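# Move the beaker of vials between two shelved benches

## Task

Carry the glass beaker holding vials from the shelved bench by the door and set it on the work surface of the shelved bench by the window. It fails if the beaker or any vial reaches the floor, if any glass breaks from a drop of more than a few centimetres or a hard knock, or if the robot tips over or is left leaning. At the end the gripper must have released the beaker and moved away, and the beaker must rest there unsupported by the robot.

## Robot and tools

Robot: a Hello Robot Stretch 3 with one arm. It has a two-wheel differential base (0.33 m long, 0.34 m wide) that can drive forward/back and turn in place but cannot slide sideways. A lift carries the arm up and down a mast, and the arm telescopes out to the robot's RIGHT, so reaching further forward means driving the base. The turning pivot is midway between the drive wheels, 0.05 m behind the front edge. With the arm pulled in and the wrist folded, a spin in place sweeps a circle of radius 0.28 m; an unfolded level wrist reaches beyond that circle.

Frames: the base frame has its origin on the floor between the drive wheels, x forward, y left, z up. hand_pose is reported in it, located where closed fingertips meet. The odometry frame is the base frame as it stood at the start. Heading is positive to the left, in -3.142 to 3.142.

execute_actions takes "actions", a list run in order; an empty list just returns the current state and images. Each action may hold "robot" (a command, a stop, or a queue), "steps" (1 to 450 control steps at 30 per second, default 1) and "until" (ends the action early once all listed conditions hold). An action with only "steps" simply waits. One invalid value rejects the whole call and nothing runs.

A command may contain "base", "joints" and "contact_limits". "base" holds exactly one key: translate_m, a relative drive in metres from where the base is when the command begins (positive forward, magnitude at most 1), or rotate_rad, a relative turn in radians (positive counter-clockwise seen from above, magnitude at most 3.2). "joints" maps joint names to absolute targets; unnamed joints keep their previous targets. Ranges: lift_m 0 to 1.1 (arm height); arm_m 0 to 0.52 (extension); wrist_yaw_rad -1.345 to 4.42 (0 along the arm, positive toward the front, 3.0 folded over the base); wrist_pitch_rad -1.57 to 0.451 (negative tips fingers down); wrist_roll_rad -2.911 to 2.911; gripper_m -0.089 to 0.179 (bigger is wider; actual fingertip gap is smaller by about 0.007 nearly closed up to 0.025 fully open, and zero below 0.007); head_pan_rad -3.953 to 1.73 (positive left, -1.57 looks along the arm); head_tilt_rad -1.53 to 0.419 (negative down). "contact_limits": {"arm_m": effort percent 1 to 100} sets how much motor effort stops the arm; smaller is gentler, too small stops immediately; it lasts until the next arm command. A queue is a list of up to 8 commands or {"pause_s": up to 15}, each starting after the previous one finishes "done" (off_target also passes for base and gripper). {"stop": true} brakes everything and clears the queue. A new command overrides at once and discards an older queue.

To wait for everything to finish, use "steps": 450 with "until": {"robot": {"status": "ended"}}. Other conditions compare fields, e.g. {"lift_m": [">", 0.3]} or {"base_status": ["!=", "moving"]}; "any" with status ended triggers when one motion ends.

Fast base motion (0.30 m/s, 1.9 rad/s) needs the arm stowed: lift_m under 0.30, arm_m under 0.03, wrist_yaw_rad over 2.54; otherwise 0.10 m/s and 0.63 rad/s.

Gripping: command gripper_m below the object's width to clamp; to release, command at least 0.02 above where the fingertips first touched. Neither the reading nor "done" proves a grasp; check images. Over-squeezing trips a stall guard that weakens the grip; send a different value to re-squeeze.

Wrist safety: fold or unfold the wrist only with lift_m between 0.32 and 0.95, wrist_pitch_rad -0.4 and roll near 0; once folded the lift may go down to 0.25. With wrist_yaw_rad under -0.4 keep pitch at -0.5 or lower.

zoom_image: "camera" is head_camera, nav_camera or wrist_camera; "region" is [x0, y0, x1, y1] in pixels of that camera's latest image, at most 504 by 504. head and nav cameras move with head pan/tilt; wrist_camera rides on the gripper.

finished_scene: pass "scene" (the current number); it is irreversible and its result reports success. Let every motion end first, because the final hold ends by braking.

Results: base_status and joint_status per part read moving, done, off_target (stuck, may keep pushing), contact_stop (lift or arm pressed firmly and went slack), time_out, stopped, not_commanded or torque_fault (a wrist servo switched off for 10 s; limp, commands refused). The base bracket shows distance travelled versus goal from wheel counts. joint_goals, measured_speeds, motor_effort (percent, peak in brackets, biased and noisy), refusals, queue and queue_left appear. Lines starting refused:, dropped: or replaced: explain rejected goals, abandoned queues or how a replaced motion ended. robot.on_its_own shows goals the robot changed, slack or off joints, abnormal resting effort (likely load or pushing) and base_tilt lean. lidar_m gives 12 distances in 30-degree sectors counter-clockwise from straight ahead at 0.17 m height; it ignores glass. wrist_depth_mm and head_depth_mm are 7x7 grids of median depths. base_odometry counts wheel turns only.

Avoid: knocking or dropping the glass; arm pushes into immovable things with the gripper higher than about 0.45 m, and repeated pushes after a contact_stop; driving while the gripper presses or hooks something fixed; snagging furniture, especially reversing. If tilting, reverse the last move in small steps, free the gripper, and if needed lower lift_m to about 0.2. Loose objects may occasionally get nudged by outside forces.

Each tool is called after ">>>" as name(argument=value, ...) on one line, values as JSON.

## Session

>>> execute_actions(actions=[])

Scene clock: 0.00 s.
robot.base_odometry: x=+0.000 y=+0.000 heading=+0.000 (m, m, rad; robot's odometry frame)
robot.turned_by_wheels: +0.000 (rad since the last result)
robot.turned_by_imu: +0.000 (rad since the last result)
robot.base_tilt: forward=+0.2 right=-1.0 (deg)
robot.lidar_m: 1.63 1.62 1.91 1.19 1.19 1.33 1.95 1.84 2.53 1.53 1.53 1.74
robot.head_depth_mm: 1895 2578 2590 2588 2616 2560 1922 / 1887 2445 2461 2478 2505 2479 1868 / 1872 2387 2378 2367 2365 2367 1865 / 1853 2261 2255 2292 2238 2173 1980 / 1852 2175 2186 2197 2121 2117 1972 / 1813 2106 2115 2084 2078 1580 1996 / 1799 2029 2045 2047 2015 1486 1964
robot.base_status: not_commanded
robot.joint_positions: lift_m=+0.586 arm_m=-0.001 wrist_yaw_rad=+3.014 wrist_pitch_rad=-0.553 wrist_roll_rad=+0.016 gripper_m=+0.037 head_pan_rad=-0.005 head_tilt_rad=-0.005
robot.joint_goals: lift_m=+0.586 arm_m=-0.001 wrist_yaw_rad=+3.014 wrist_pitch_rad=-0.553 wrist_roll_rad=+0.016 gripper_m=+0.037 head_pan_rad=-0.005 head_tilt_rad=-0.005
robot.joint_status: lift_m=not_commanded arm_m=not_commanded wrist_yaw_rad=not_commanded wrist_pitch_rad=not_commanded wrist_roll_rad=not_commanded gripper_m=not_commanded head_pan_rad=not_commanded head_tilt_rad=not_commanded
robot.measured_speeds: translate_m=+0.000 rotate_rad=+0.000 lift_m=+0.000 arm_m=+0.000 wrist_yaw_rad=+0.000 wrist_pitch_rad=+0.000 wrist_roll_rad=+0.000 head_pan_rad=+0.000 head_tilt_rad=+0.000
robot: refusals=0 queue=idle queue_left=0
robot.motor_effort: left_wheel=+0 right_wheel=+0 lift_m=+23 arm_m=-1 wrist_yaw_rad=+1 wrist_pitch_rad=+6 wrist_roll_rad=+0 gripper_m=+0 head_pan_rad=+0 head_tilt_rad=+1 (%)
robot.hand_pose: x=+0.0049 y=+0.0597 z=+0.5692 quat_wxyz=(+0.237, +0.696, +0.147, +0.661) (m; robot's base frame)
robot.wrist_depth_mm: 886 - - - - - - / - - - - - - - / - - - - - - - / - - - - - - - / 889 900 - 892 919 895 907 / 761 777 - 770 786 770 777 / 684 680 678 670 678 683 677
pictures: head_camera (sideways: a quarter turn clockwise sets it upright), nav_camera (sideways: a quarter turn counterclockwise sets it upright), wrist_camera
Images, in order (width x height): head_camera 896x504, nav_camera 672x504, wrist_camera 644x364.

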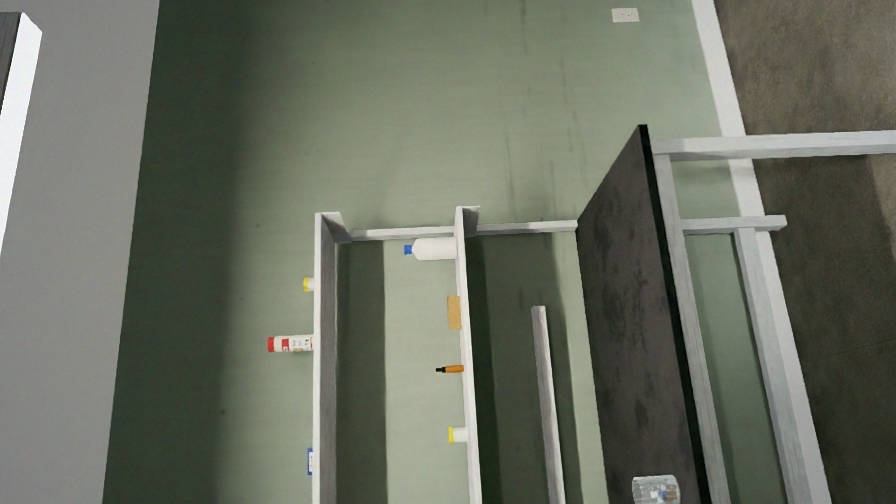

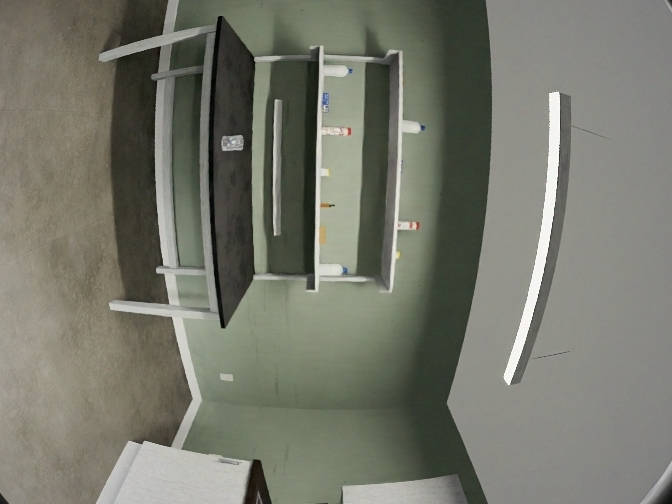

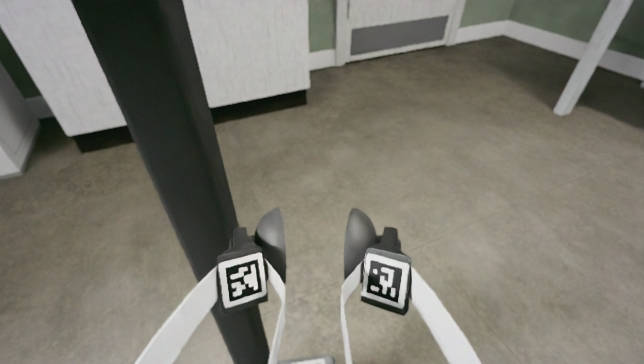

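>>> execute_actions(actions=[{"robot":{"joints":{"head_pan_rad":-2.6,"head_tilt_rad":-0.3}},"steps":200,"until":{"robot":{"status":"ended"}}}])

>>> execute_actions(actions=[{"robot":{"joints":{"head_pan_rad":0.35,"head_tilt_rad":-0.4}},"steps":200,"until":{"robot":{"status":"ended"}}}])

Scene clock: 5.70 s.
robot.base_odometry: x=+0.000 y=+0.000 heading=+0.000 (m, m, rad; robot's odometry frame)
robot.turned_by_wheels: +0.000 (rad since the last result)
robot.turned_by_imu: -0.001 (rad since the last result)
robot.base_tilt: forward=+0.2 right=-1.0 (deg)
robot.lidar_m: 1.63 1.62 1.90 1.19 1.18 1.33 1.95 1.84 2.54 1.53 1.53 1.73
robot.head_depth_mm: 2023 2162 2273 1969 2305 1766 1396 / 2075 2220 2336 2005 2332 1797 1402 / 2126 2223 2428 2282 2499 1791 1409 / 2208 2353 2467 2323 2483 1814 1410 / 2222 2358 2581 2730 2378 1839 1423 / 2324 2414 2605 2848 2552 1852 1432 / 2329 2486 2717 2937 2567 1847 1451
robot.base_status: not_commanded
robot.joint_positions: lift_m=+0.586 arm_m=-0.001 wrist_yaw_rad=+3.014 wrist_pitch_rad=-0.553 wrist_roll_rad=+0.016 gripper_m=+0.037 head_pan_rad=-2.593 head_tilt_rad=-0.296
robot.joint_goals: lift_m=+0.586 arm_m=-0.001 wrist_yaw_rad=+3.014 wrist_pitch_rad=-0.553 wrist_roll_rad=+0.016 gripper_m=+0.037 head_pan_rad=-2.600 head_tilt_rad=-0.300
robot.joint_status: lift_m=not_commanded arm_m=not_commanded wrist_yaw_rad=not_commanded wrist_pitch_rad=not_commanded wrist_roll_rad=not_commanded gripper_m=not_commanded head_pan_rad=done head_tilt_rad=done
robot.measured_speeds: translate_m=+0.000 rotate_rad=+0.000 lift_m=+0.000 arm_m=+0.000 wrist_yaw_rad=+0.000 wrist_pitch_rad=+0.000 wrist_roll_rad=+0.000 head_pan_rad=+0.000 head_tilt_rad=+0.000
robot: refusals=0 queue=done queue_left=0
robot.motor_effort: left_wheel=+0(0) right_wheel=+0(0) lift_m=+23(23) arm_m=-1(1) wrist_yaw_rad=+1(1) wrist_pitch_rad=+6(6) wrist_roll_rad=+0(0) gripper_m=-1(0) head_pan_rad=-5(56) head_tilt_rad=-2(17) (%)
robot.hand_pose: x=+0.0049 y=+0.0597 z=+0.5692 quat_wxyz=(+0.237, +0.696, +0.147, +0.661) (m; robot's base frame)
robot.wrist_depth_mm: 902 - - - - - - / - - - - - - - / - - - - - - - / - - - - - - - / 901 890 - 891 915 877 880 / 771 779 - 780 780 786 768 / 692 682 661 688 680 681 677
pictures: head_camera (sideways: a quarter turn clockwise sets it upright), nav_camera (sideways: a quarter turn counterclockwise sets it upright), wrist_camera
camera_calibration (this result's frames):
head_camera: T_world_to_cam=[[0.286521, 0.140603, -0.947701, 1.25351], [0.517282, -0.855307, 0.029496, -0.039255], [-0.806428, -0.498679, -0.317795, 0.378321], [0, 0, 0, 1]] pos_world=[-0.0337636, -0.0211619, 1.30934]
nav_camera: T_world_to_cam=[[-0.211892, -0.156632, 0.96466, -1.21169], [-0.546553, 0.837273, 0.0158958, 0.0280925], [-0.810174, -0.52387, -0.263019, 0.305967], [0, 0, 0, 1]] pos_world=[0.00649313, -0.0530245, 1.2489]
wrist_camera: T_world_to_cam=[[0.991637, -0.127659, -0.0189718, 0.0127513], [-0.0969097, -0.639431, -0.762716, 0.505249], [0.0852365, 0.758176, -0.646455, 0.489653], [0, 0, 0, 1]] pos_world=[-0.00541737, -0.0465433, 0.702142]
Images, in order (width x height): head_camera 896x504, nav_camera 672x504, wrist_camera 644x364.

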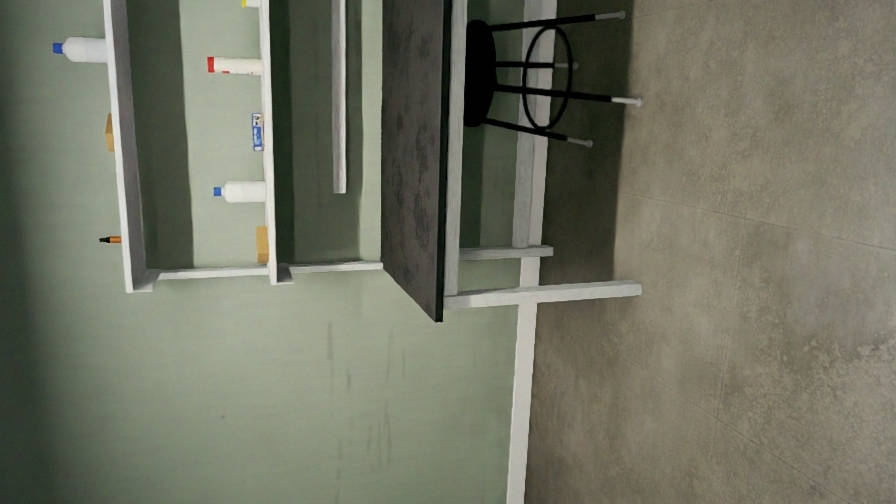

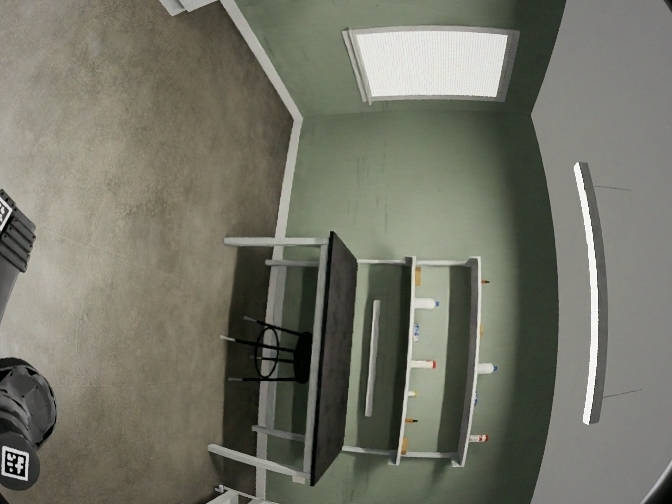

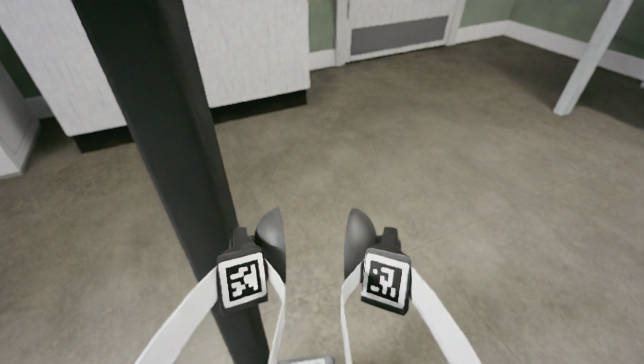

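Scene clock: 7.67 s.
robot.base_odometry: x=+0.000 y=+0.000 heading=+0.000 (m, m, rad; robot's odometry frame)
robot.turned_by_wheels: +0.000 (rad since the last result)
robot.turned_by_imu: +0.000 (rad since the last result)
robot.base_tilt: forward=+0.3 right=-1.0 (deg)
robot.lidar_m: 1.64 1.62 1.90 1.19 1.18 1.33 1.95 1.85 2.53 1.53 1.53 1.73
robot.head_depth_mm: 1851 1988 2044 2288 2107 1616 1305 / 1854 1978 2102 2335 2096 1610 1301 / 1852 1978 2098 2352 2134 1620 1304 / 1853 1972 2099 2351 2144 1624 1309 / 1864 1974 2125 2362 2156 1644 1321 / 1853 1956 2127 2311 2185 1646 1335 / 1811 1973 2132 1692 1990 1654 1329
robot.base_status: not_commanded
robot.joint_positions: lift_m=+0.586 arm_m=-0.001 wrist_yaw_rad=+3.014 wrist_pitch_rad=-0.553 wrist_roll_rad=+0.016 gripper_m=+0.037 head_pan_rad=+0.343 head_tilt_rad=-0.395
robot.joint_goals: lift_m=+0.586 arm_m=-0.001 wrist_yaw_rad=+3.014 wrist_pitch_rad=-0.553 wrist_roll_rad=+0.016 gripper_m=+0.037 head_pan_rad=+0.350 head_tilt_rad=-0.400
robot.joint_status: lift_m=not_commanded arm_m=not_commanded wrist_yaw_rad=not_commanded wrist_pitch_rad=not_commanded wrist_roll_rad=not_commanded gripper_m=not_commanded head_pan_rad=done head_tilt_rad=done
robot.measured_speeds: translate_m=+0.000 rotate_rad=+0.000 lift_m=+0.000 arm_m=+0.000 wrist_yaw_rad=+0.000 wrist_pitch_rad=+0.000 wrist_roll_rad=+0.000 head_pan_rad=+0.000 head_tilt_rad=+0.000
robot: refusals=0 queue=done queue_left=0
robot.motor_effort: left_wheel=+0(0) right_wheel=+1(0) lift_m=+23(23) arm_m=-1(0) wrist_yaw_rad=+1(1) wrist_pitch_rad=+6(6) wrist_roll_rad=+0(0) gripper_m=+0(0) head_pan_rad=+5(55) head_tilt_rad=-2(10) (%)
robot.hand_pose: x=+0.0049 y=+0.0597 z=+0.5692 quat_wxyz=(+0.237, +0.696, +0.147, +0.661) (m; robot's base frame)
robot.wrist_depth_mm: 908 - - - - - - / - - - - - - - / - - - - - - - / - - - - - - - / 887 888 - 894 915 890 879 / 767 777 - 777 789 776 773 / 684 686 687 671 678 686 684
pictures: head_camera (sideways: a quarter turn clockwise sets it upright), nav_camera (sideways: a quarter turn counterclockwise sets it upright), wrist_camera
camera_calibration (this result's frames):
head_camera: T_world_to_cam=[[-0.39571, -0.109861, -0.911781, 1.21079], [-0.328612, 0.944024, 0.0288702, -0.0332765], [0.857571, 0.311046, -0.409661, 0.487724], [0, 0, 0, 1]] pos_world=[0.0499295, 0.0127284, 1.30474]
nav_camera: T_world_to_cam=[[0.327766, 0.141474, 0.934106, -1.17509], [0.365009, -0.930915, 0.0129136, 0.0264163], [0.8714, 0.336724, -0.356762, 0.417712], [0, 0, 0, 1]] pos_world=[0.0115169, 0.0501816, 1.24634]
wrist_camera: T_world_to_cam=[[0.991637, -0.127659, -0.0189719, 0.0127513], [-0.09691, -0.639431, -0.762716, 0.505249], [0.0852366, 0.758176, -0.646455, 0.489653], [0, 0, 0, 1]] pos_world=[-0.00541734, -0.0465433, 0.702142]
Images, in order (width x height): head_camera 896x504, nav_camera 672x504, wrist_camera 644x364.

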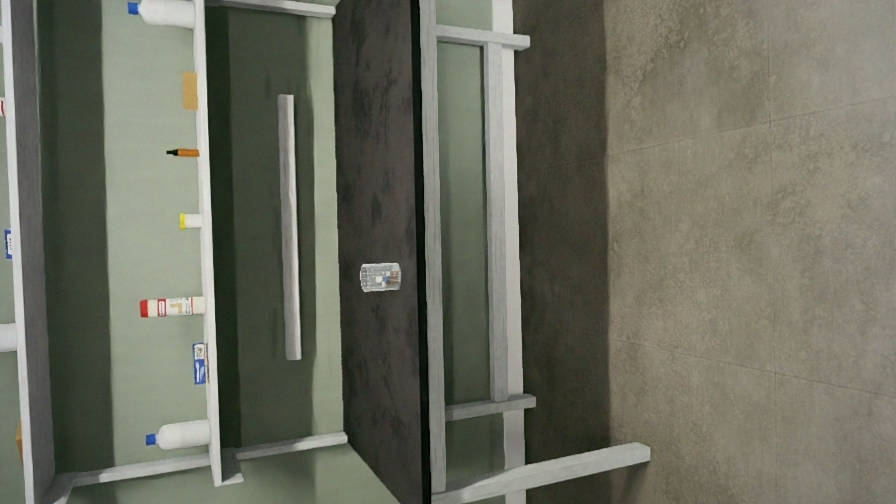

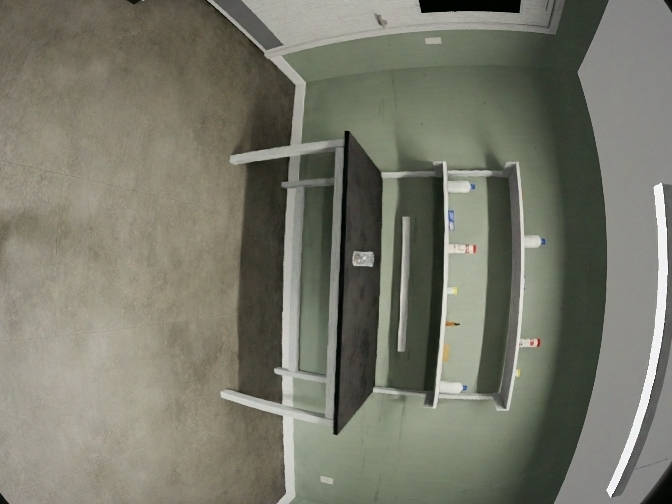

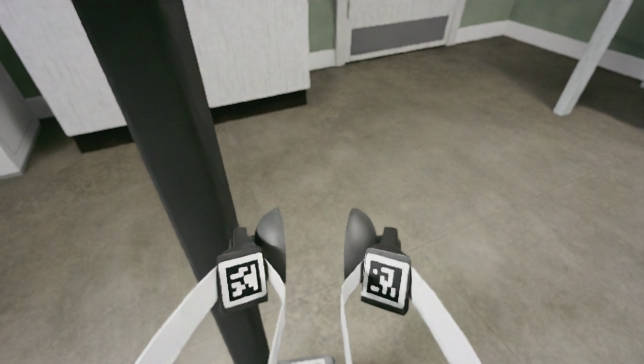

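>>> execute_actions(actions=[{"robot":[{"base":{"rotate_rad":0.49},"joints":{"wrist_pitch_rad":-0.4,"wrist_roll_rad":0,"lift_m":0.8,"head_pan_rad":-1.57,"head_tilt_rad":-0.7}},{"base":{"translate_m":0.95},"joints":{"wrist_yaw_rad":0,"gripper_m":0.17}},{"base":{"rotate_rad":1.365},"joints":{"wrist_pitch_rad":0,"lift_m":0.9}}],"steps":450,"until":{"robot":{"status":"ended"}}},{"steps":300,"until":{"robot":{"status":"ended"}}}])

Scene clock: 25.17 s.
robot.base_odometry: x=+0.838 y=+0.447 heading=+1.855 (m, m, rad; robot's odometry frame)
robot.turned_by_wheels: +1.855 (rad since the last result)
robot.turned_by_imu: +1.844 (rad since the last result)
robot.base_tilt: forward=+0.2 right=-0.9 (deg)
robot.lidar_m: 1.42 1.09 1.40 2.94 2.78 1.77 1.70 1.05 1.24 1.20 0.73 1.49
robot.head_depth_mm: 1094 1243 1027 790 1598 - - / 1091 1234 1035 766 1558 - - / 1083 1226 1047 824 - - 1073 / 1082 1220 1049 807 1491 1302 1128 / 1068 1209 1055 801 1498 1323 1133 / 1058 1207 1063 807 1498 1324 1134 / 1054 1190 1069 810 1496 1323 1141
robot.base_status: done (rotate_rad +1.3648 of +1.3650)
robot.joint_positions: lift_m=+0.900 arm_m=-0.001 wrist_yaw_rad=+0.002 wrist_pitch_rad=-0.023 wrist_roll_rad=+0.004 gripper_m=+0.170 head_pan_rad=-1.563 head_tilt_rad=-0.691
robot.joint_goals: lift_m=+0.900 arm_m=-0.001 wrist_yaw_rad=+0.000 wrist_pitch_rad=+0.000 wrist_roll_rad=+0.000 gripper_m=+0.170 head_pan_rad=-1.570 head_tilt_rad=-0.700
robot.joint_status: lift_m=done arm_m=not_commanded wrist_yaw_rad=done wrist_pitch_rad=done wrist_roll_rad=done gripper_m=done head_pan_rad=done head_tilt_rad=done
robot.measured_speeds: translate_m=+0.000 rotate_rad=+0.000 lift_m=+0.000 arm_m=+0.000 wrist_yaw_rad=+0.000 wrist_pitch_rad=+0.000 wrist_roll_rad=+0.000 head_pan_rad=+0.000 head_tilt_rad=+0.000
robot: refusals=0 queue=done queue_left=0
robot.motor_effort: left_wheel=-3(6) right_wheel=+3(7) lift_m=+30(33) arm_m=-1(1) wrist_yaw_rad=-2(4) wrist_pitch_rad=+11(13) wrist_roll_rad=-1(2) gripper_m=-1(99) head_pan_rad=-4(55) head_tilt_rad=-4(21) (%)
robot.hand_pose: x=-0.0210 y=-0.3998 z=+1.0082 quat_wxyz=(+0.706, +0.009, -0.708, -0.008) (m; robot's base frame)
robot.wrist_depth_mm: 925 915 938 973 - - - / 965 861 926 886 863 - 894 / - - - - - - - / - - - - - - - / - - 893 918 910 - 936 / 669 620 624 626 625 633 628 / 446 463 470 453 475 474 475
pictures: head_camera (sideways: a quarter turn clockwise sets it upright), nav_camera (sideways: a quarter turn counterclockwise sets it upright), wrist_camera
camera_calibration (this result's frames):
head_camera: T_world_to_cam=[[0.0244809, 0.658269, -0.752385, 1.00039], [0.999645, -0.00821439, 0.0253394, -0.0367717], [0.0104998, -0.752738, -0.658237, 0.816301], [0, 0, 0, 1]] pos_world=[0.00369722, -0.0443665, 1.29093]
nav_camera: T_world_to_cam=[[0.0277854, -0.613348, 0.789324, -0.984431], [-0.999154, -0.0409859, 0.00332334, 0.0472264], [0.0303128, -0.788748, -0.613968, 0.757509], [0, 0, 0, 1]] pos_world=[0.0515769, -0.00437922, 1.24196]
wrist_camera: T_world_to_cam=[[-0.99992, -0.0118621, -0.00446536, -0.0219667], [0.00234488, 0.173093, -0.984903, 1.09469], [0.0124559, -0.984834, -0.173052, -0.0516265], [0, 0, 0, 1]] pos_world=[-0.0238888, -0.240588, 1.06913]
Images, in order (width x height): head_camera 896x504, nav_camera 672x504, wrist_camera 644x364.

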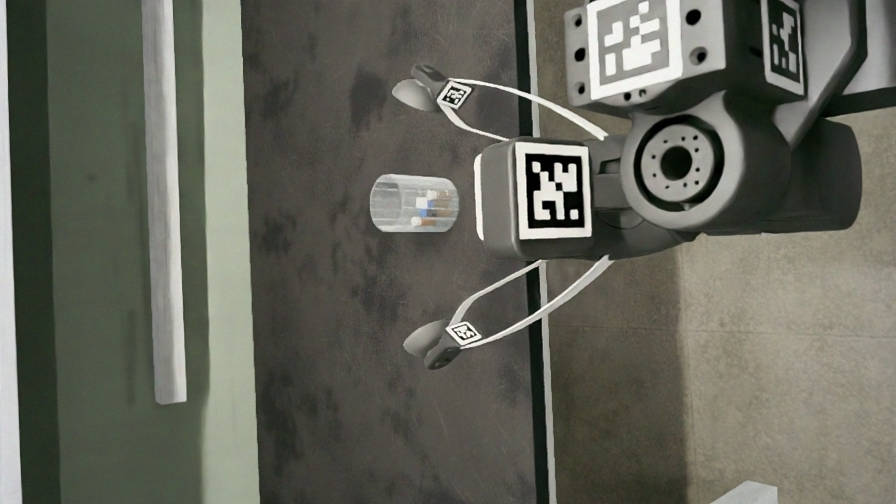

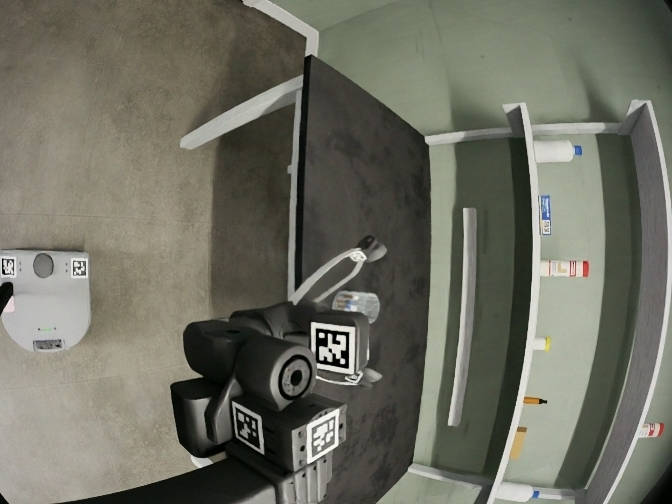

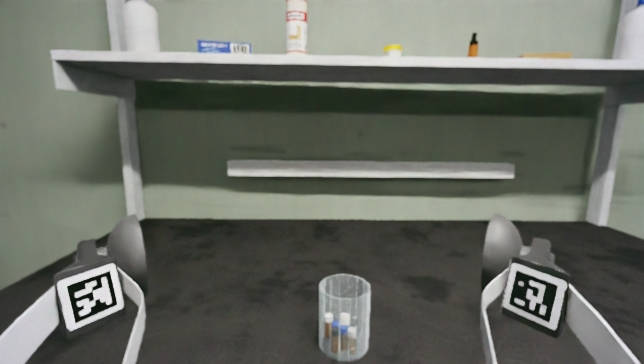

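>>> execute_actions(actions=[{"robot":[{"base":{"translate_m":-0.032},"joints":{"lift_m":0.715}},{"joints":{"arm_m":0.17}}],"steps":450,"until":{"robot":{"status":"ended"}}}])

Scene clock: 30.13 s.
robot.base_odometry: x=+0.847 y=+0.416 heading=+1.855 (m, m, rad; robot's odometry frame)
robot.turned_by_wheels: +0.000 (rad since the last result)
robot.turned_by_imu: -0.001 (rad since the last result)
robot.base_tilt: forward=+0.2 right=-1.0 (deg)
robot.lidar_m: 1.45 1.12 1.44 2.79 2.76 1.75 1.67 1.02 1.24 1.20 0.76 0.77
robot.head_depth_mm: 1098 1244 1028 790 1517 1342 - / 1088 1244 1036 794 1130 1261 1125 / 1086 1235 1048 796 - 1252 1128 / 1075 1222 1048 791 1489 1297 1132 / 1071 1211 1053 803 1494 1313 1130 / 1063 1209 1064 807 1497 1329 1144 / 1058 1204 1069 809 1497 1319 1134
robot.base_status: done (translate_m -0.0320 of -0.0320)
robot.joint_positions: lift_m=+0.715 arm_m=+0.170 wrist_yaw_rad=+0.002 wrist_pitch_rad=-0.023 wrist_roll_rad=+0.004 gripper_m=+0.170 head_pan_rad=-1.563 head_tilt_rad=-0.691
robot.joint_goals: lift_m=+0.715 arm_m=+0.170 wrist_yaw_rad=+0.000 wrist_pitch_rad=+0.000 wrist_roll_rad=+0.000 gripper_m=+0.170 head_pan_rad=-1.570 head_tilt_rad=-0.700
robot.joint_status: lift_m=done arm_m=done wrist_yaw_rad=done wrist_pitch_rad=done wrist_roll_rad=done gripper_m=done head_pan_rad=done head_tilt_rad=done
robot.measured_speeds: translate_m=+0.000 rotate_rad=+0.000 lift_m=+0.000 arm_m=+0.000 wrist_yaw_rad=+0.000 wrist_pitch_rad=+0.000 wrist_roll_rad=+0.000 head_pan_rad=+0.000 head_tilt_rad=+0.000
robot: refusals=0 queue=done queue_left=0
robot.motor_effort: left_wheel=-1(6) right_wheel=+3(3) lift_m=+14(29) arm_m=+3(3) wrist_yaw_rad=-1(2) wrist_pitch_rad=+11(11) wrist_roll_rad=-1(1) gripper_m=+0(0) head_pan_rad=-5(5) head_tilt_rad=-4(2) (%)
robot.hand_pose: x=-0.0210 y=-0.5703 z=+0.8242 quat_wxyz=(+0.706, +0.009, -0.708, -0.008) (m; robot's base frame)
robot.wrist_depth_mm: 788 812 815 825 833 857 849 / 813 845 842 844 851 858 882 / 833 840 868 871 883 879 888 / 663 684 696 698 720 727 745 / 365 404 368 376 379 423 387 / 269 253 253 241 257 259 262 / 182 192 192 195 194 196 197
pictures: head_camera (sideways: a quarter turn clockwise sets it upright), nav_camera (sideways: a quarter turn counterclockwise sets it upright), wrist_camera
camera_calibration (this result's frames):
head_camera: T_world_to_cam=[[0.0244811, 0.658275, -0.75238, 1.00038], [0.999645, -0.00821494, 0.0253393, -0.0367716], [0.0104995, -0.752733, -0.658242, 0.816309], [0, 0, 0, 1]] pos_world=[0.0036972, -0.0443665, 1.29093]
nav_camera: T_world_to_cam=[[0.0277852, -0.613354, 0.789319, -0.984425], [-0.999154, -0.0409856, 0.00332309, 0.0472267], [0.0303125, -0.788744, -0.613974, 0.757517], [0, 0, 0, 1]] pos_world=[0.0515769, -0.00437879, 1.24196]
wrist_camera: T_world_to_cam=[[-0.999923, -0.0116219, -0.0044616, -0.0247393], [0.00238732, 0.172726, -0.984967, 0.942803], [0.0122178, -0.984901, -0.172685, -0.251765], [0, 0, 0, 1]] pos_world=[-0.0239121, -0.411097, 0.885044]
Images, in order (width x height): head_camera 896x504, nav_camera 672x504, wrist_camera 644x364.

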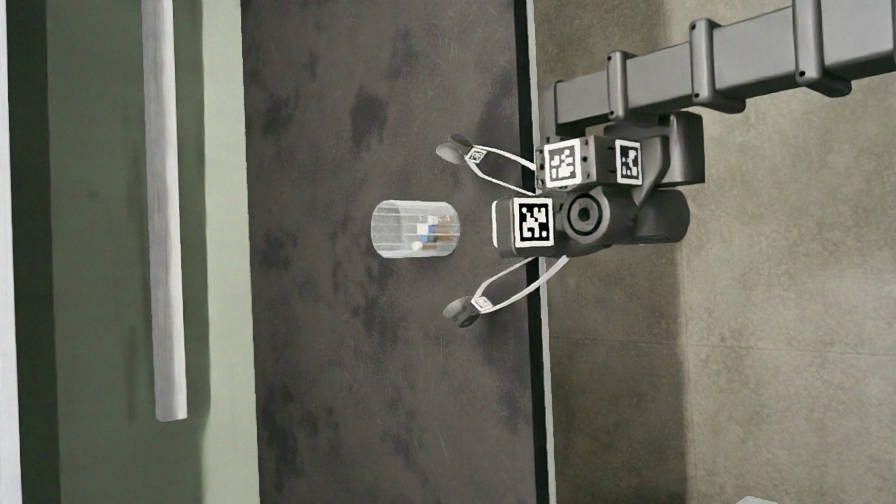

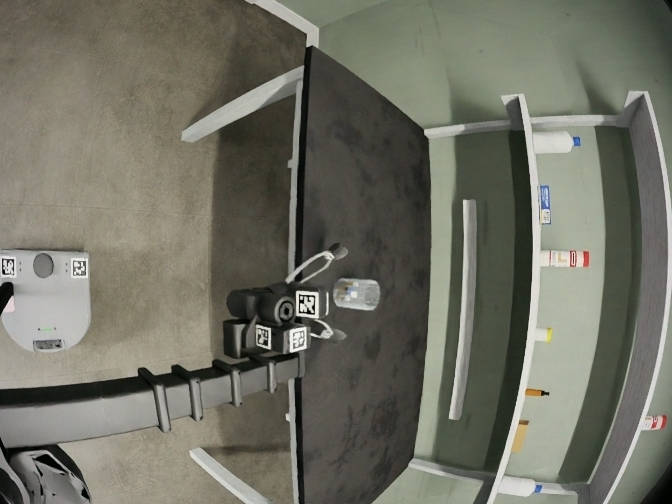

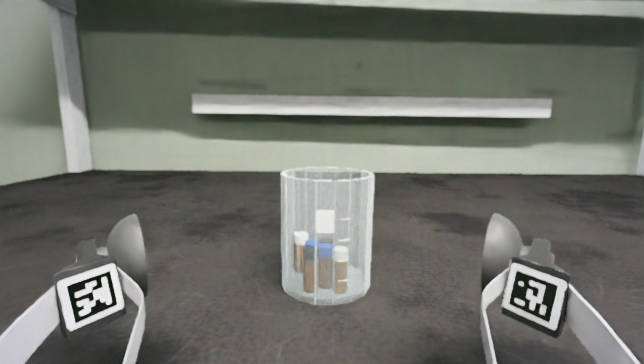

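>>> execute_actions(actions=[{"robot":{"base":{"translate_m":-0.007},"joints":{"arm_m":0.265,"lift_m":0.708}},"steps":450,"until":{"robot":{"status":"ended"}}},{"robot":{"joints":{"gripper_m":0.1}},"steps":100,"until":{"robot":{"status":"ended"}}}])

Scene clock: 33.30 s.
robot.base_odometry: x=+0.849 y=+0.410 heading=+1.855 (m, m, rad; robot's odometry frame)
robot.turned_by_wheels: +0.000 (rad since the last result)
robot.turned_by_imu: +0.000 (rad since the last result)
robot.base_tilt: forward=+0.3 right=-1.0 (deg)
robot.lidar_m: 1.46 1.13 1.45 2.78 2.77 1.74 1.67 1.02 1.24 1.19 0.76 0.77
robot.head_depth_mm: 1096 1248 1033 790 1514 1332 - / 1086 1235 1036 821 - 1279 1120 / 1086 1230 1043 822 1455 1315 1126 / 1076 1226 1046 816 1486 1306 1134 / 1067 1207 1054 802 1484 1316 1132 / 1066 1207 1065 804 1498 1330 1136 / 1052 1207 1061 810 1502 1321 1140
robot.base_status: done (translate_m -0.0070 of -0.0070)
robot.joint_positions: lift_m=+0.708 arm_m=+0.265 wrist_yaw_rad=+0.002 wrist_pitch_rad=-0.023 wrist_roll_rad=+0.004 gripper_m=+0.100 head_pan_rad=-1.563 head_tilt_rad=-0.691
robot.joint_goals: lift_m=+0.708 arm_m=+0.265 wrist_yaw_rad=+0.000 wrist_pitch_rad=+0.000 wrist_roll_rad=+0.000 gripper_m=+0.100 head_pan_rad=-1.570 head_tilt_rad=-0.700
robot.joint_status: lift_m=done arm_m=done wrist_yaw_rad=done wrist_pitch_rad=done wrist_roll_rad=done gripper_m=done head_pan_rad=done head_tilt_rad=done
robot.measured_speeds: translate_m=+0.000 rotate_rad=+0.000 lift_m=+0.000 arm_m=+0.000 wrist_yaw_rad=+0.000 wrist_pitch_rad=+0.000 wrist_roll_rad=+0.000 head_pan_rad=+0.000 head_tilt_rad=+0.000
robot: refusals=0 queue=done queue_left=0
robot.motor_effort: left_wheel=-2(6) right_wheel=+3(4) lift_m=+14(15) arm_m=+4(4) wrist_yaw_rad=-1(1) wrist_pitch_rad=+11(11) wrist_roll_rad=-1(1) gripper_m=-1(99) head_pan_rad=-5(5) head_tilt_rad=-4(3) (%)
robot.hand_pose: x=-0.0210 y=-0.6653 z=+0.8172 quat_wxyz=(+0.706, +0.009, -0.708, -0.008) (m; robot's base frame)
robot.wrist_depth_mm: 705 722 731 749 745 754 764 / 728 753 736 739 756 774 779 / 745 754 772 777 792 810 815 / 635 645 656 667 684 700 699 / 343 348 351 352 394 357 365 / 237 252 237 213 234 245 246 / 184 181 181 142 184 185 186
pictures: head_camera (sideways: a quarter turn clockwise sets it upright), nav_camera (sideways: a quarter turn counterclockwise sets it upright), wrist_camera
camera_calibration (this result's frames):
head_camera: T_world_to_cam=[[0.0244812, 0.658275, -0.752379, 1.00038], [0.999645, -0.00821507, 0.0253393, -0.0367715], [0.0104994, -0.752733, -0.658243, 0.816309], [0, 0, 0, 1]] pos_world=[0.0036972, -0.0443665, 1.29093]
nav_camera: T_world_to_cam=[[0.0277851, -0.613355, 0.789319, -0.984424], [-0.999154, -0.0409855, 0.00332308, 0.0472267], [0.0303124, -0.788743, -0.613975, 0.757517], [0, 0, 0, 1]] pos_world=[0.0515769, -0.00437877, 1.24196]
wrist_camera: T_world_to_cam=[[-0.999923, -0.0115891, -0.00446161, -0.0258611], [0.00239299, 0.172726, -0.984967, 0.952331], [0.0121856, -0.984902, -0.172685, -0.346536], [0, 0, 0, 1]] pos_world=[-0.0239153, -0.506096, 0.878058]
Images, in order (width x height): head_camera 896x504, nav_camera 672x504, wrist_camera 644x364.

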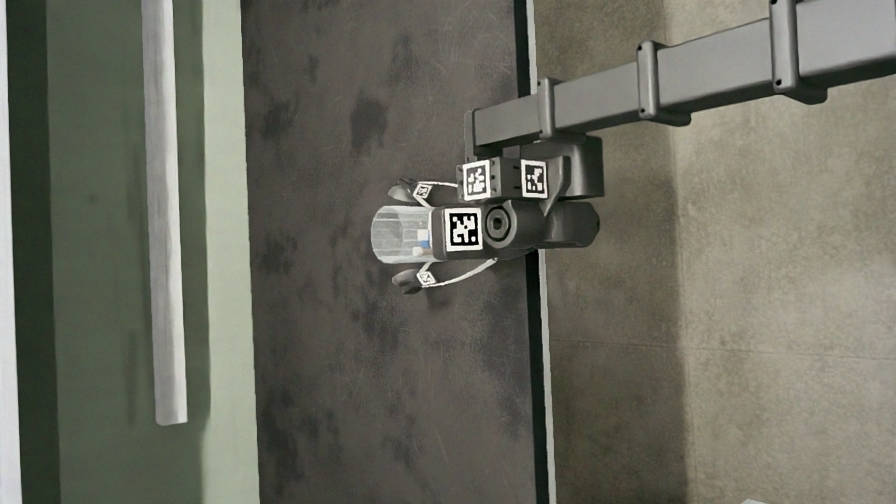

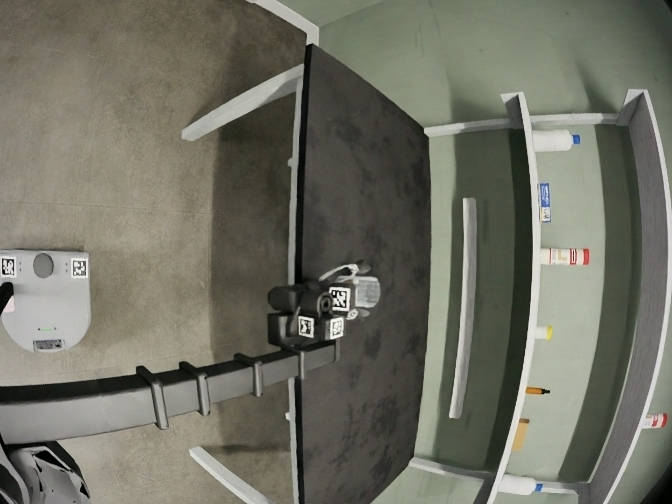

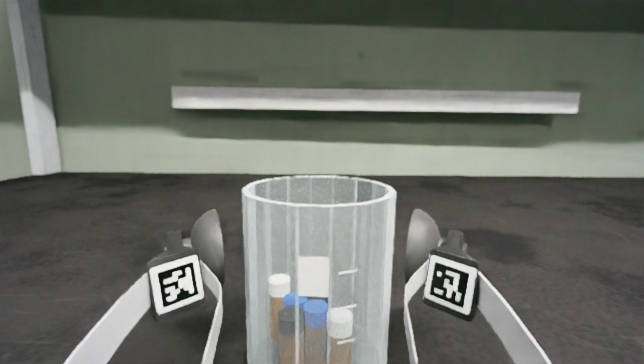

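>>> execute_actions(actions=[{"robot":{"joints":{"gripper_m":0.0}},"steps":100,"until":{"robot":{"status":"ended"}}},{"robot":{"joints":{"lift_m":0.75}},"steps":100,"until":{"robot":{"status":"ended"}}}])

Scene clock: 36.10 s.
robot.base_odometry: x=+0.849 y=+0.410 heading=+1.855 (m, m, rad; robot's odometry frame)
robot.turned_by_wheels: +0.000 (rad since the last result)
robot.turned_by_imu: +0.000 (rad since the last result)
robot.base_tilt: forward=+0.2 right=-1.0 (deg)
robot.lidar_m: 1.46 1.13 1.45 2.78 2.76 1.74 1.66 1.01 1.24 1.20 0.76 0.77
robot.head_depth_mm: 1096 1254 1033 788 1555 - - / 1095 1242 1035 848 - 1290 1132 / 1082 1234 1046 - 1506 1311 1126 / 1087 1225 1050 801 1502 1315 1133 / 1070 1217 1051 803 1489 1317 1128 / 1063 1210 1060 808 1496 1321 1139 / 1055 1199 1065 808 1519 1323 1134
robot.base_status: done (translate_m -0.0070 of -0.0070)
robot.joint_positions: lift_m=+0.750 arm_m=+0.265 wrist_yaw_rad=+0.001 wrist_pitch_rad=-0.031 wrist_roll_rad=+0.004 gripper_m=+0.007 head_pan_rad=-1.563 head_tilt_rad=-0.691
robot.joint_goals: lift_m=+0.750 arm_m=+0.265 wrist_yaw_rad=+0.000 wrist_pitch_rad=+0.000 wrist_roll_rad=+0.000 gripper_m=+0.008 head_pan_rad=-1.570 head_tilt_rad=-0.700
robot.joint_status: lift_m=done arm_m=done wrist_yaw_rad=done wrist_pitch_rad=done wrist_roll_rad=done gripper_m=done head_pan_rad=done head_tilt_rad=done
robot.measured_speeds: translate_m=+0.000 rotate_rad=+0.000 lift_m=+0.000 arm_m=+0.000 wrist_yaw_rad=+0.000 wrist_pitch_rad=+0.000 wrist_roll_rad=+0.000 head_pan_rad=+0.000 head_tilt_rad=+0.000
robot: refusals=0 queue=done queue_left=0
robot.on_its_own: gripper_m is held at +0.008, not at your +0.000, by its stall guard, which is still easing
robot.motor_effort: left_wheel=-2(2) right_wheel=+3(3) lift_m=+31(32) arm_m=+3(3) wrist_yaw_rad=-1(1) wrist_pitch_rad=+15(14) wrist_roll_rad=-1(1) gripper_m=-5(99) head_pan_rad=-5(5) head_tilt_rad=-4(3) (%)
robot.hand_pose: x=-0.0212 y=-0.6650 z=+0.8562 quat_wxyz=(+0.706, +0.012, -0.708, -0.011) (m; robot's base frame)
robot.wrist_depth_mm: 699 714 725 730 737 750 763 / 724 760 746 754 770 772 780 / 754 766 775 786 796 796 811 / 745 773 772 794 804 803 812 / 448 449 492 455 511 466 475 / 308 312 294 168 299 321 322 / 236 238 229 140 241 243 245
pictures: head_camera (sideways: a quarter turn clockwise sets it upright), nav_camera (sideways: a quarter turn counterclockwise sets it upright), wrist_camera
camera_calibration (this result's frames):
head_camera: T_world_to_cam=[[0.0244812, 0.658275, -0.752379, 1.00038], [0.999645, -0.00821507, 0.0253393, -0.0367715], [0.0104994, -0.752733, -0.658243, 0.816309], [0, 0, 0, 1]] pos_world=[0.0036972, -0.0443665, 1.29093]
nav_camera: T_world_to_cam=[[0.0277851, -0.613355, 0.789319, -0.984424], [-0.999154, -0.0409855, 0.00332308, 0.0472267], [0.0303124, -0.788743, -0.613975, 0.757517], [0, 0, 0, 1]] pos_world=[0.0515769, -0.00437877, 1.24196]
wrist_camera: T_world_to_cam=[[-0.999929, -0.0110521, -0.00454412, -0.0253848], [0.00247138, 0.180782, -0.98352, 0.994793], [0.0116915, -0.983461, -0.180742, -0.331714], [0, 0, 0, 1]] pos_world=[-0.0239633, -0.506349, 0.918329]
Images, in order (width x height): head_camera 896x504, nav_camera 672x504, wrist_camera 644x364.

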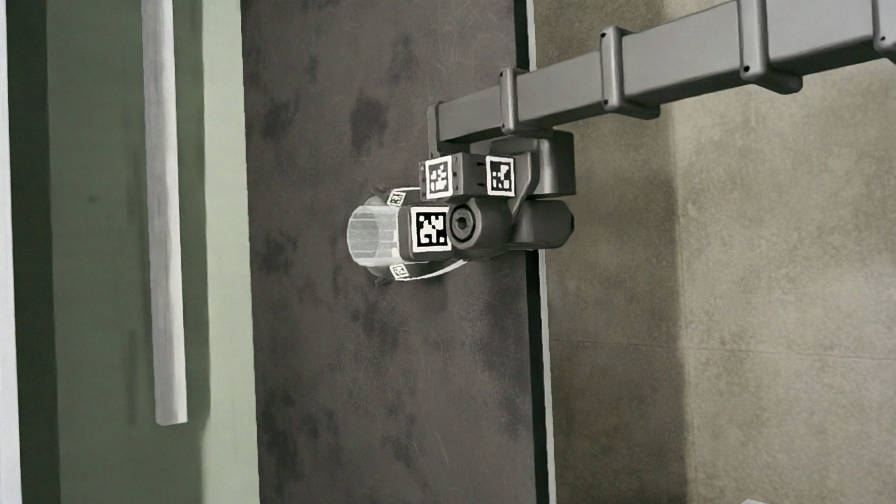

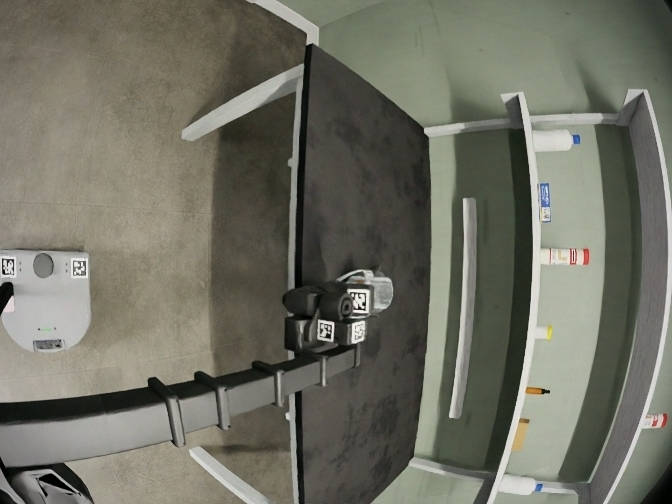

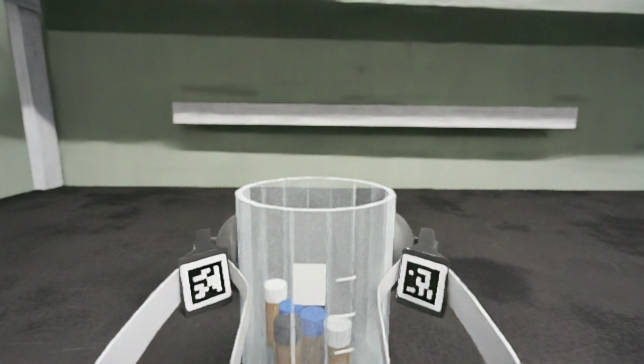

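>>> execute_actions(actions=[{"robot":{"joints":{"gripper_m":0.02,"head_pan_rad":1.57,"head_tilt_rad":-0.4}},"steps":60}])

Scene clock: 38.20 s.
robot.base_odometry: x=+0.849 y=+0.410 heading=+1.855 (m, m, rad; robot's odometry frame)
robot.turned_by_wheels: +0.000 (rad since the last result)
robot.turned_by_imu: +0.000 (rad since the last result)
robot.base_tilt: forward=+0.3 right=-0.9 (deg)
robot.lidar_m: 1.46 1.13 1.46 2.78 2.77 1.74 1.66 1.01 1.24 1.20 0.76 0.77
robot.head_depth_mm: 2899 3146 2866 2643 2060 1574 1286 / 2861 3130 3413 2902 2085 1591 1289 / 2887 3129 3381 3015 2092 1594 1299 / 2855 3129 3273 3020 2108 1606 1299 / 2848 3111 3037 3033 2112 1617 1301 / 2816 3028 3200 3078 2141 1621 1318 / 2787 3005 3227 2966 2148 1682 1361
robot.base_status: done (translate_m -0.0070 of -0.0070)
robot.joint_positions: lift_m=+0.750 arm_m=+0.265 wrist_yaw_rad=+0.001 wrist_pitch_rad=-0.031 wrist_roll_rad=+0.004 gripper_m=+0.028 head_pan_rad=+1.563 head_tilt_rad=-0.409
robot.joint_goals: lift_m=+0.750 arm_m=+0.265 wrist_yaw_rad=+0.000 wrist_pitch_rad=+0.000 wrist_roll_rad=+0.000 gripper_m=+0.027 head_pan_rad=+1.570 head_tilt_rad=-0.400
robot.joint_status: lift_m=done arm_m=done wrist_yaw_rad=done wrist_pitch_rad=done wrist_roll_rad=done gripper_m=done head_pan_rad=moving head_tilt_rad=moving
robot.measured_speeds: translate_m=+0.000 rotate_rad=+0.000 lift_m=+0.000 arm_m=+0.000 wrist_yaw_rad=+0.000 wrist_pitch_rad=+0.000 wrist_roll_rad=+0.000 head_pan_rad=+0.000 head_tilt_rad=+0.000
robot: refusals=0 queue=running queue_left=0
robot.on_its_own: gripper_m is held at +0.027, not at your +0.020, by its stall guard, which is still easing
robot.motor_effort: left_wheel=-2(3) right_wheel=+3(3) lift_m=+31(31) arm_m=+3(4) wrist_yaw_rad=-1(1) wrist_pitch_rad=+15(15) wrist_roll_rad=-1(1) gripper_m=-26(28) head_pan_rad=+5(56) head_tilt_rad=+4(18) (%)
robot.hand_pose: x=-0.0212 y=-0.6650 z=+0.8562 quat_wxyz=(+0.706, +0.012, -0.708, -0.011) (m; robot's base frame)
robot.wrist_depth_mm: 708 721 717 720 737 738 747 / 728 738 748 751 764 770 793 / 756 763 754 776 785 786 799 / 750 768 777 786 804 813 818 / 445 447 496 460 511 469 470 / 308 312 295 169 298 323 322 / 237 238 233 142 242 244 246
pictures: head_camera (sideways: a quarter turn clockwise sets it upright), nav_camera (sideways: a quarter turn counterclockwise sets it upright), wrist_camera
camera_calibration (this result's frames):
head_camera: T_world_to_cam=[[-0.0329125, -0.421764, -0.906108, 1.20118], [-0.999455, 0.0162027, 0.0287614, -0.0290422], [0.00255088, 0.906561, -0.422067, 0.509083], [0, 0, 0, 1]] pos_world=[0.00920885, 0.0455688, 1.3041]
nav_camera: T_world_to_cam=[[-0.0201209, 0.369131, 0.929159, -1.16651], [0.999656, 0.0230489, 0.0124908, 0.0230956], [-0.0168053, 0.929091, -0.369468, 0.439666], [0, 0, 0, 1]] pos_world=[-0.0391702, 0.0215717, 1.24603]
wrist_camera: T_world_to_cam=[[-0.999929, -0.0110521, -0.0045438, -0.0253851], [0.00247107, 0.180782, -0.98352, 0.994793], [0.0116914, -0.983461, -0.180742, -0.331714], [0, 0, 0, 1]] pos_world=[-0.0239633, -0.506349, 0.918329]
Images, in order (width x height): head_camera 896x504, nav_camera 672x504, wrist_camera 644x364.

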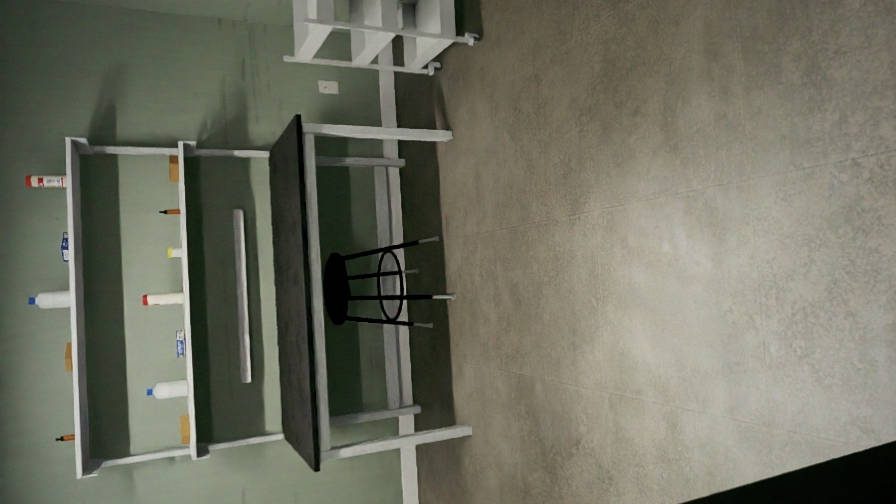

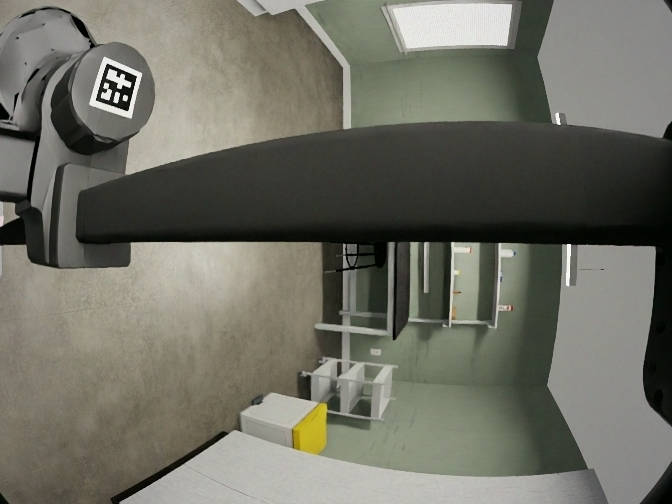

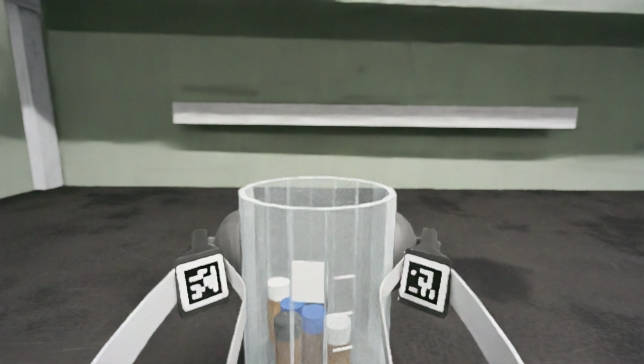

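>>> execute_actions(actions=[{"robot":{"joints":{"gripper_m":0.035,"lift_m":0.78}},"steps":75}])

Scene clock: 40.83 s.
robot.base_odometry: x=+0.849 y=+0.410 heading=+1.855 (m, m, rad; robot's odometry frame)
robot.turned_by_wheels: +0.000 (rad since the last result)
robot.turned_by_imu: +0.000 (rad since the last result)
robot.base_tilt: forward=+0.2 right=-1.0 (deg)
robot.lidar_m: 1.45 1.13 1.45 2.79 2.76 1.74 1.67 1.01 1.24 1.19 0.76 0.77
robot.head_depth_mm: 2978 3127 2807 2642 2067 1584 1289 / 2955 3167 3410 2889 2085 1590 1299 / 2897 3112 3415 2957 2086 1615 1298 / 2830 3119 3248 2982 2109 1624 1302 / 2833 3099 3105 2966 2112 1623 1307 / 2822 3033 3224 3075 2130 1617 1306 / 2807 3075 3275 2973 2143 1670 1346
robot.base_status: done (translate_m -0.0070 of -0.0070)
robot.joint_positions: lift_m=+0.780 arm_m=+0.265 wrist_yaw_rad=+0.001 wrist_pitch_rad=-0.032 wrist_roll_rad=+0.004 gripper_m=+0.036 head_pan_rad=+1.563 head_tilt_rad=-0.409
robot.joint_goals: lift_m=+0.780 arm_m=+0.265 wrist_yaw_rad=+0.000 wrist_pitch_rad=+0.000 wrist_roll_rad=+0.000 gripper_m=+0.035 head_pan_rad=+1.570 head_tilt_rad=-0.400
robot.joint_status: lift_m=done arm_m=done wrist_yaw_rad=done wrist_pitch_rad=done wrist_roll_rad=done gripper_m=done head_pan_rad=done head_tilt_rad=done
robot.measured_speeds: translate_m=+0.000 rotate_rad=+0.000 lift_m=+0.000 arm_m=+0.000 wrist_yaw_rad=+0.000 wrist_pitch_rad=+0.000 wrist_roll_rad=+0.000 head_pan_rad=+0.000 head_tilt_rad=+0.000
robot: refusals=0 queue=done queue_left=0
robot.motor_effort: left_wheel=-3(3) right_wheel=+3(3) lift_m=+31(30) arm_m=+3(3) wrist_yaw_rad=-1(1) wrist_pitch_rad=+15(15) wrist_roll_rad=-1(1) gripper_m=-23(26) head_pan_rad=+5(4) head_tilt_rad=+4(4) (%)
robot.hand_pose: x=-0.0212 y=-0.6650 z=+0.8860 quat_wxyz=(+0.706, +0.012, -0.708, -0.011) (m; robot's base frame)
robot.wrist_depth_mm: 710 715 728 731 751 754 763 / 722 740 746 770 766 763 779 / 740 779 771 760 774 781 801 / 755 780 789 792 811 815 825 / 524 532 590 539 598 543 561 / 366 377 349 168 355 377 385 / 280 281 282 141 285 291 290
pictures: head_camera (sideways: a quarter turn clockwise sets it upright), nav_camera (sideways: a quarter turn counterclockwise sets it upright), wrist_camera
camera_calibration (this result's frames):
head_camera: T_world_to_cam=[[-0.0328977, -0.421765, -0.906108, 1.20118], [-0.999456, 0.0161674, 0.0287614, -0.0290422], [0.0025189, 0.906561, -0.422067, 0.509084], [0, 0, 0, 1]] pos_world=[0.00920724, 0.0455689, 1.3041]
nav_camera: T_world_to_cam=[[-0.020134, 0.36913, 0.929159, -1.16651], [0.999655, 0.0230841, 0.0124908, 0.0230956], [-0.0168381, 0.929091, -0.369468, 0.439666], [0, 0, 0, 1]] pos_world=[-0.0391709, 0.0215701, 1.24603]
wrist_camera: T_world_to_cam=[[-0.999929, -0.011048, -0.00455137, -0.0252402], [0.00247023, 0.181542, -0.98338, 1.02448], [0.0116906, -0.983321, -0.181502, -0.325537], [0, 0, 0, 1]] pos_world=[-0.0239633, -0.506372, 0.94825]
Images, in order (width x height): head_camera 896x504, nav_camera 672x504, wrist_camera 644x364.

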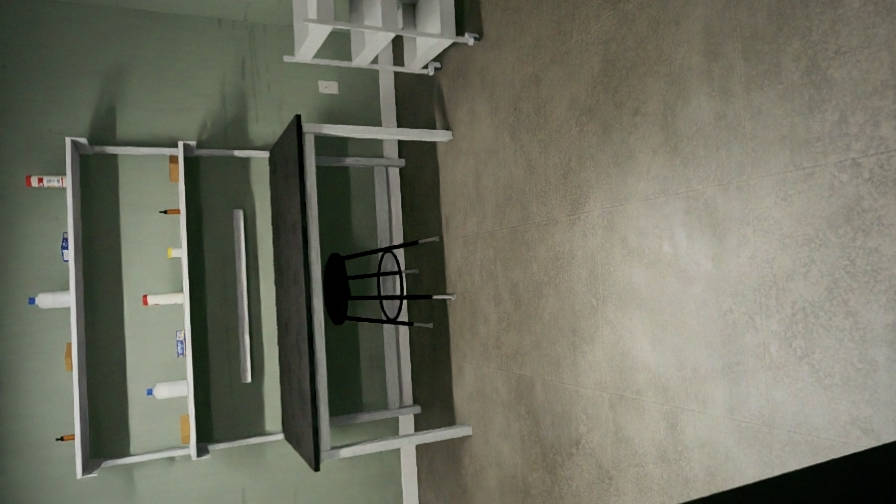

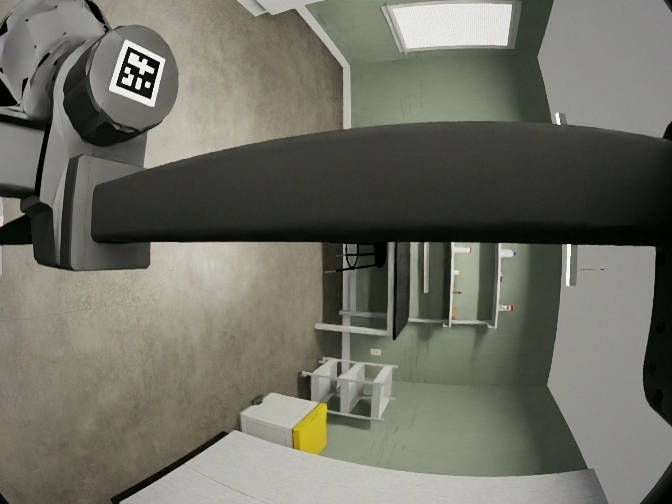

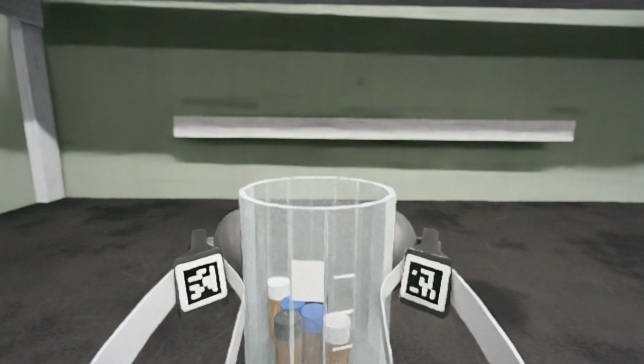

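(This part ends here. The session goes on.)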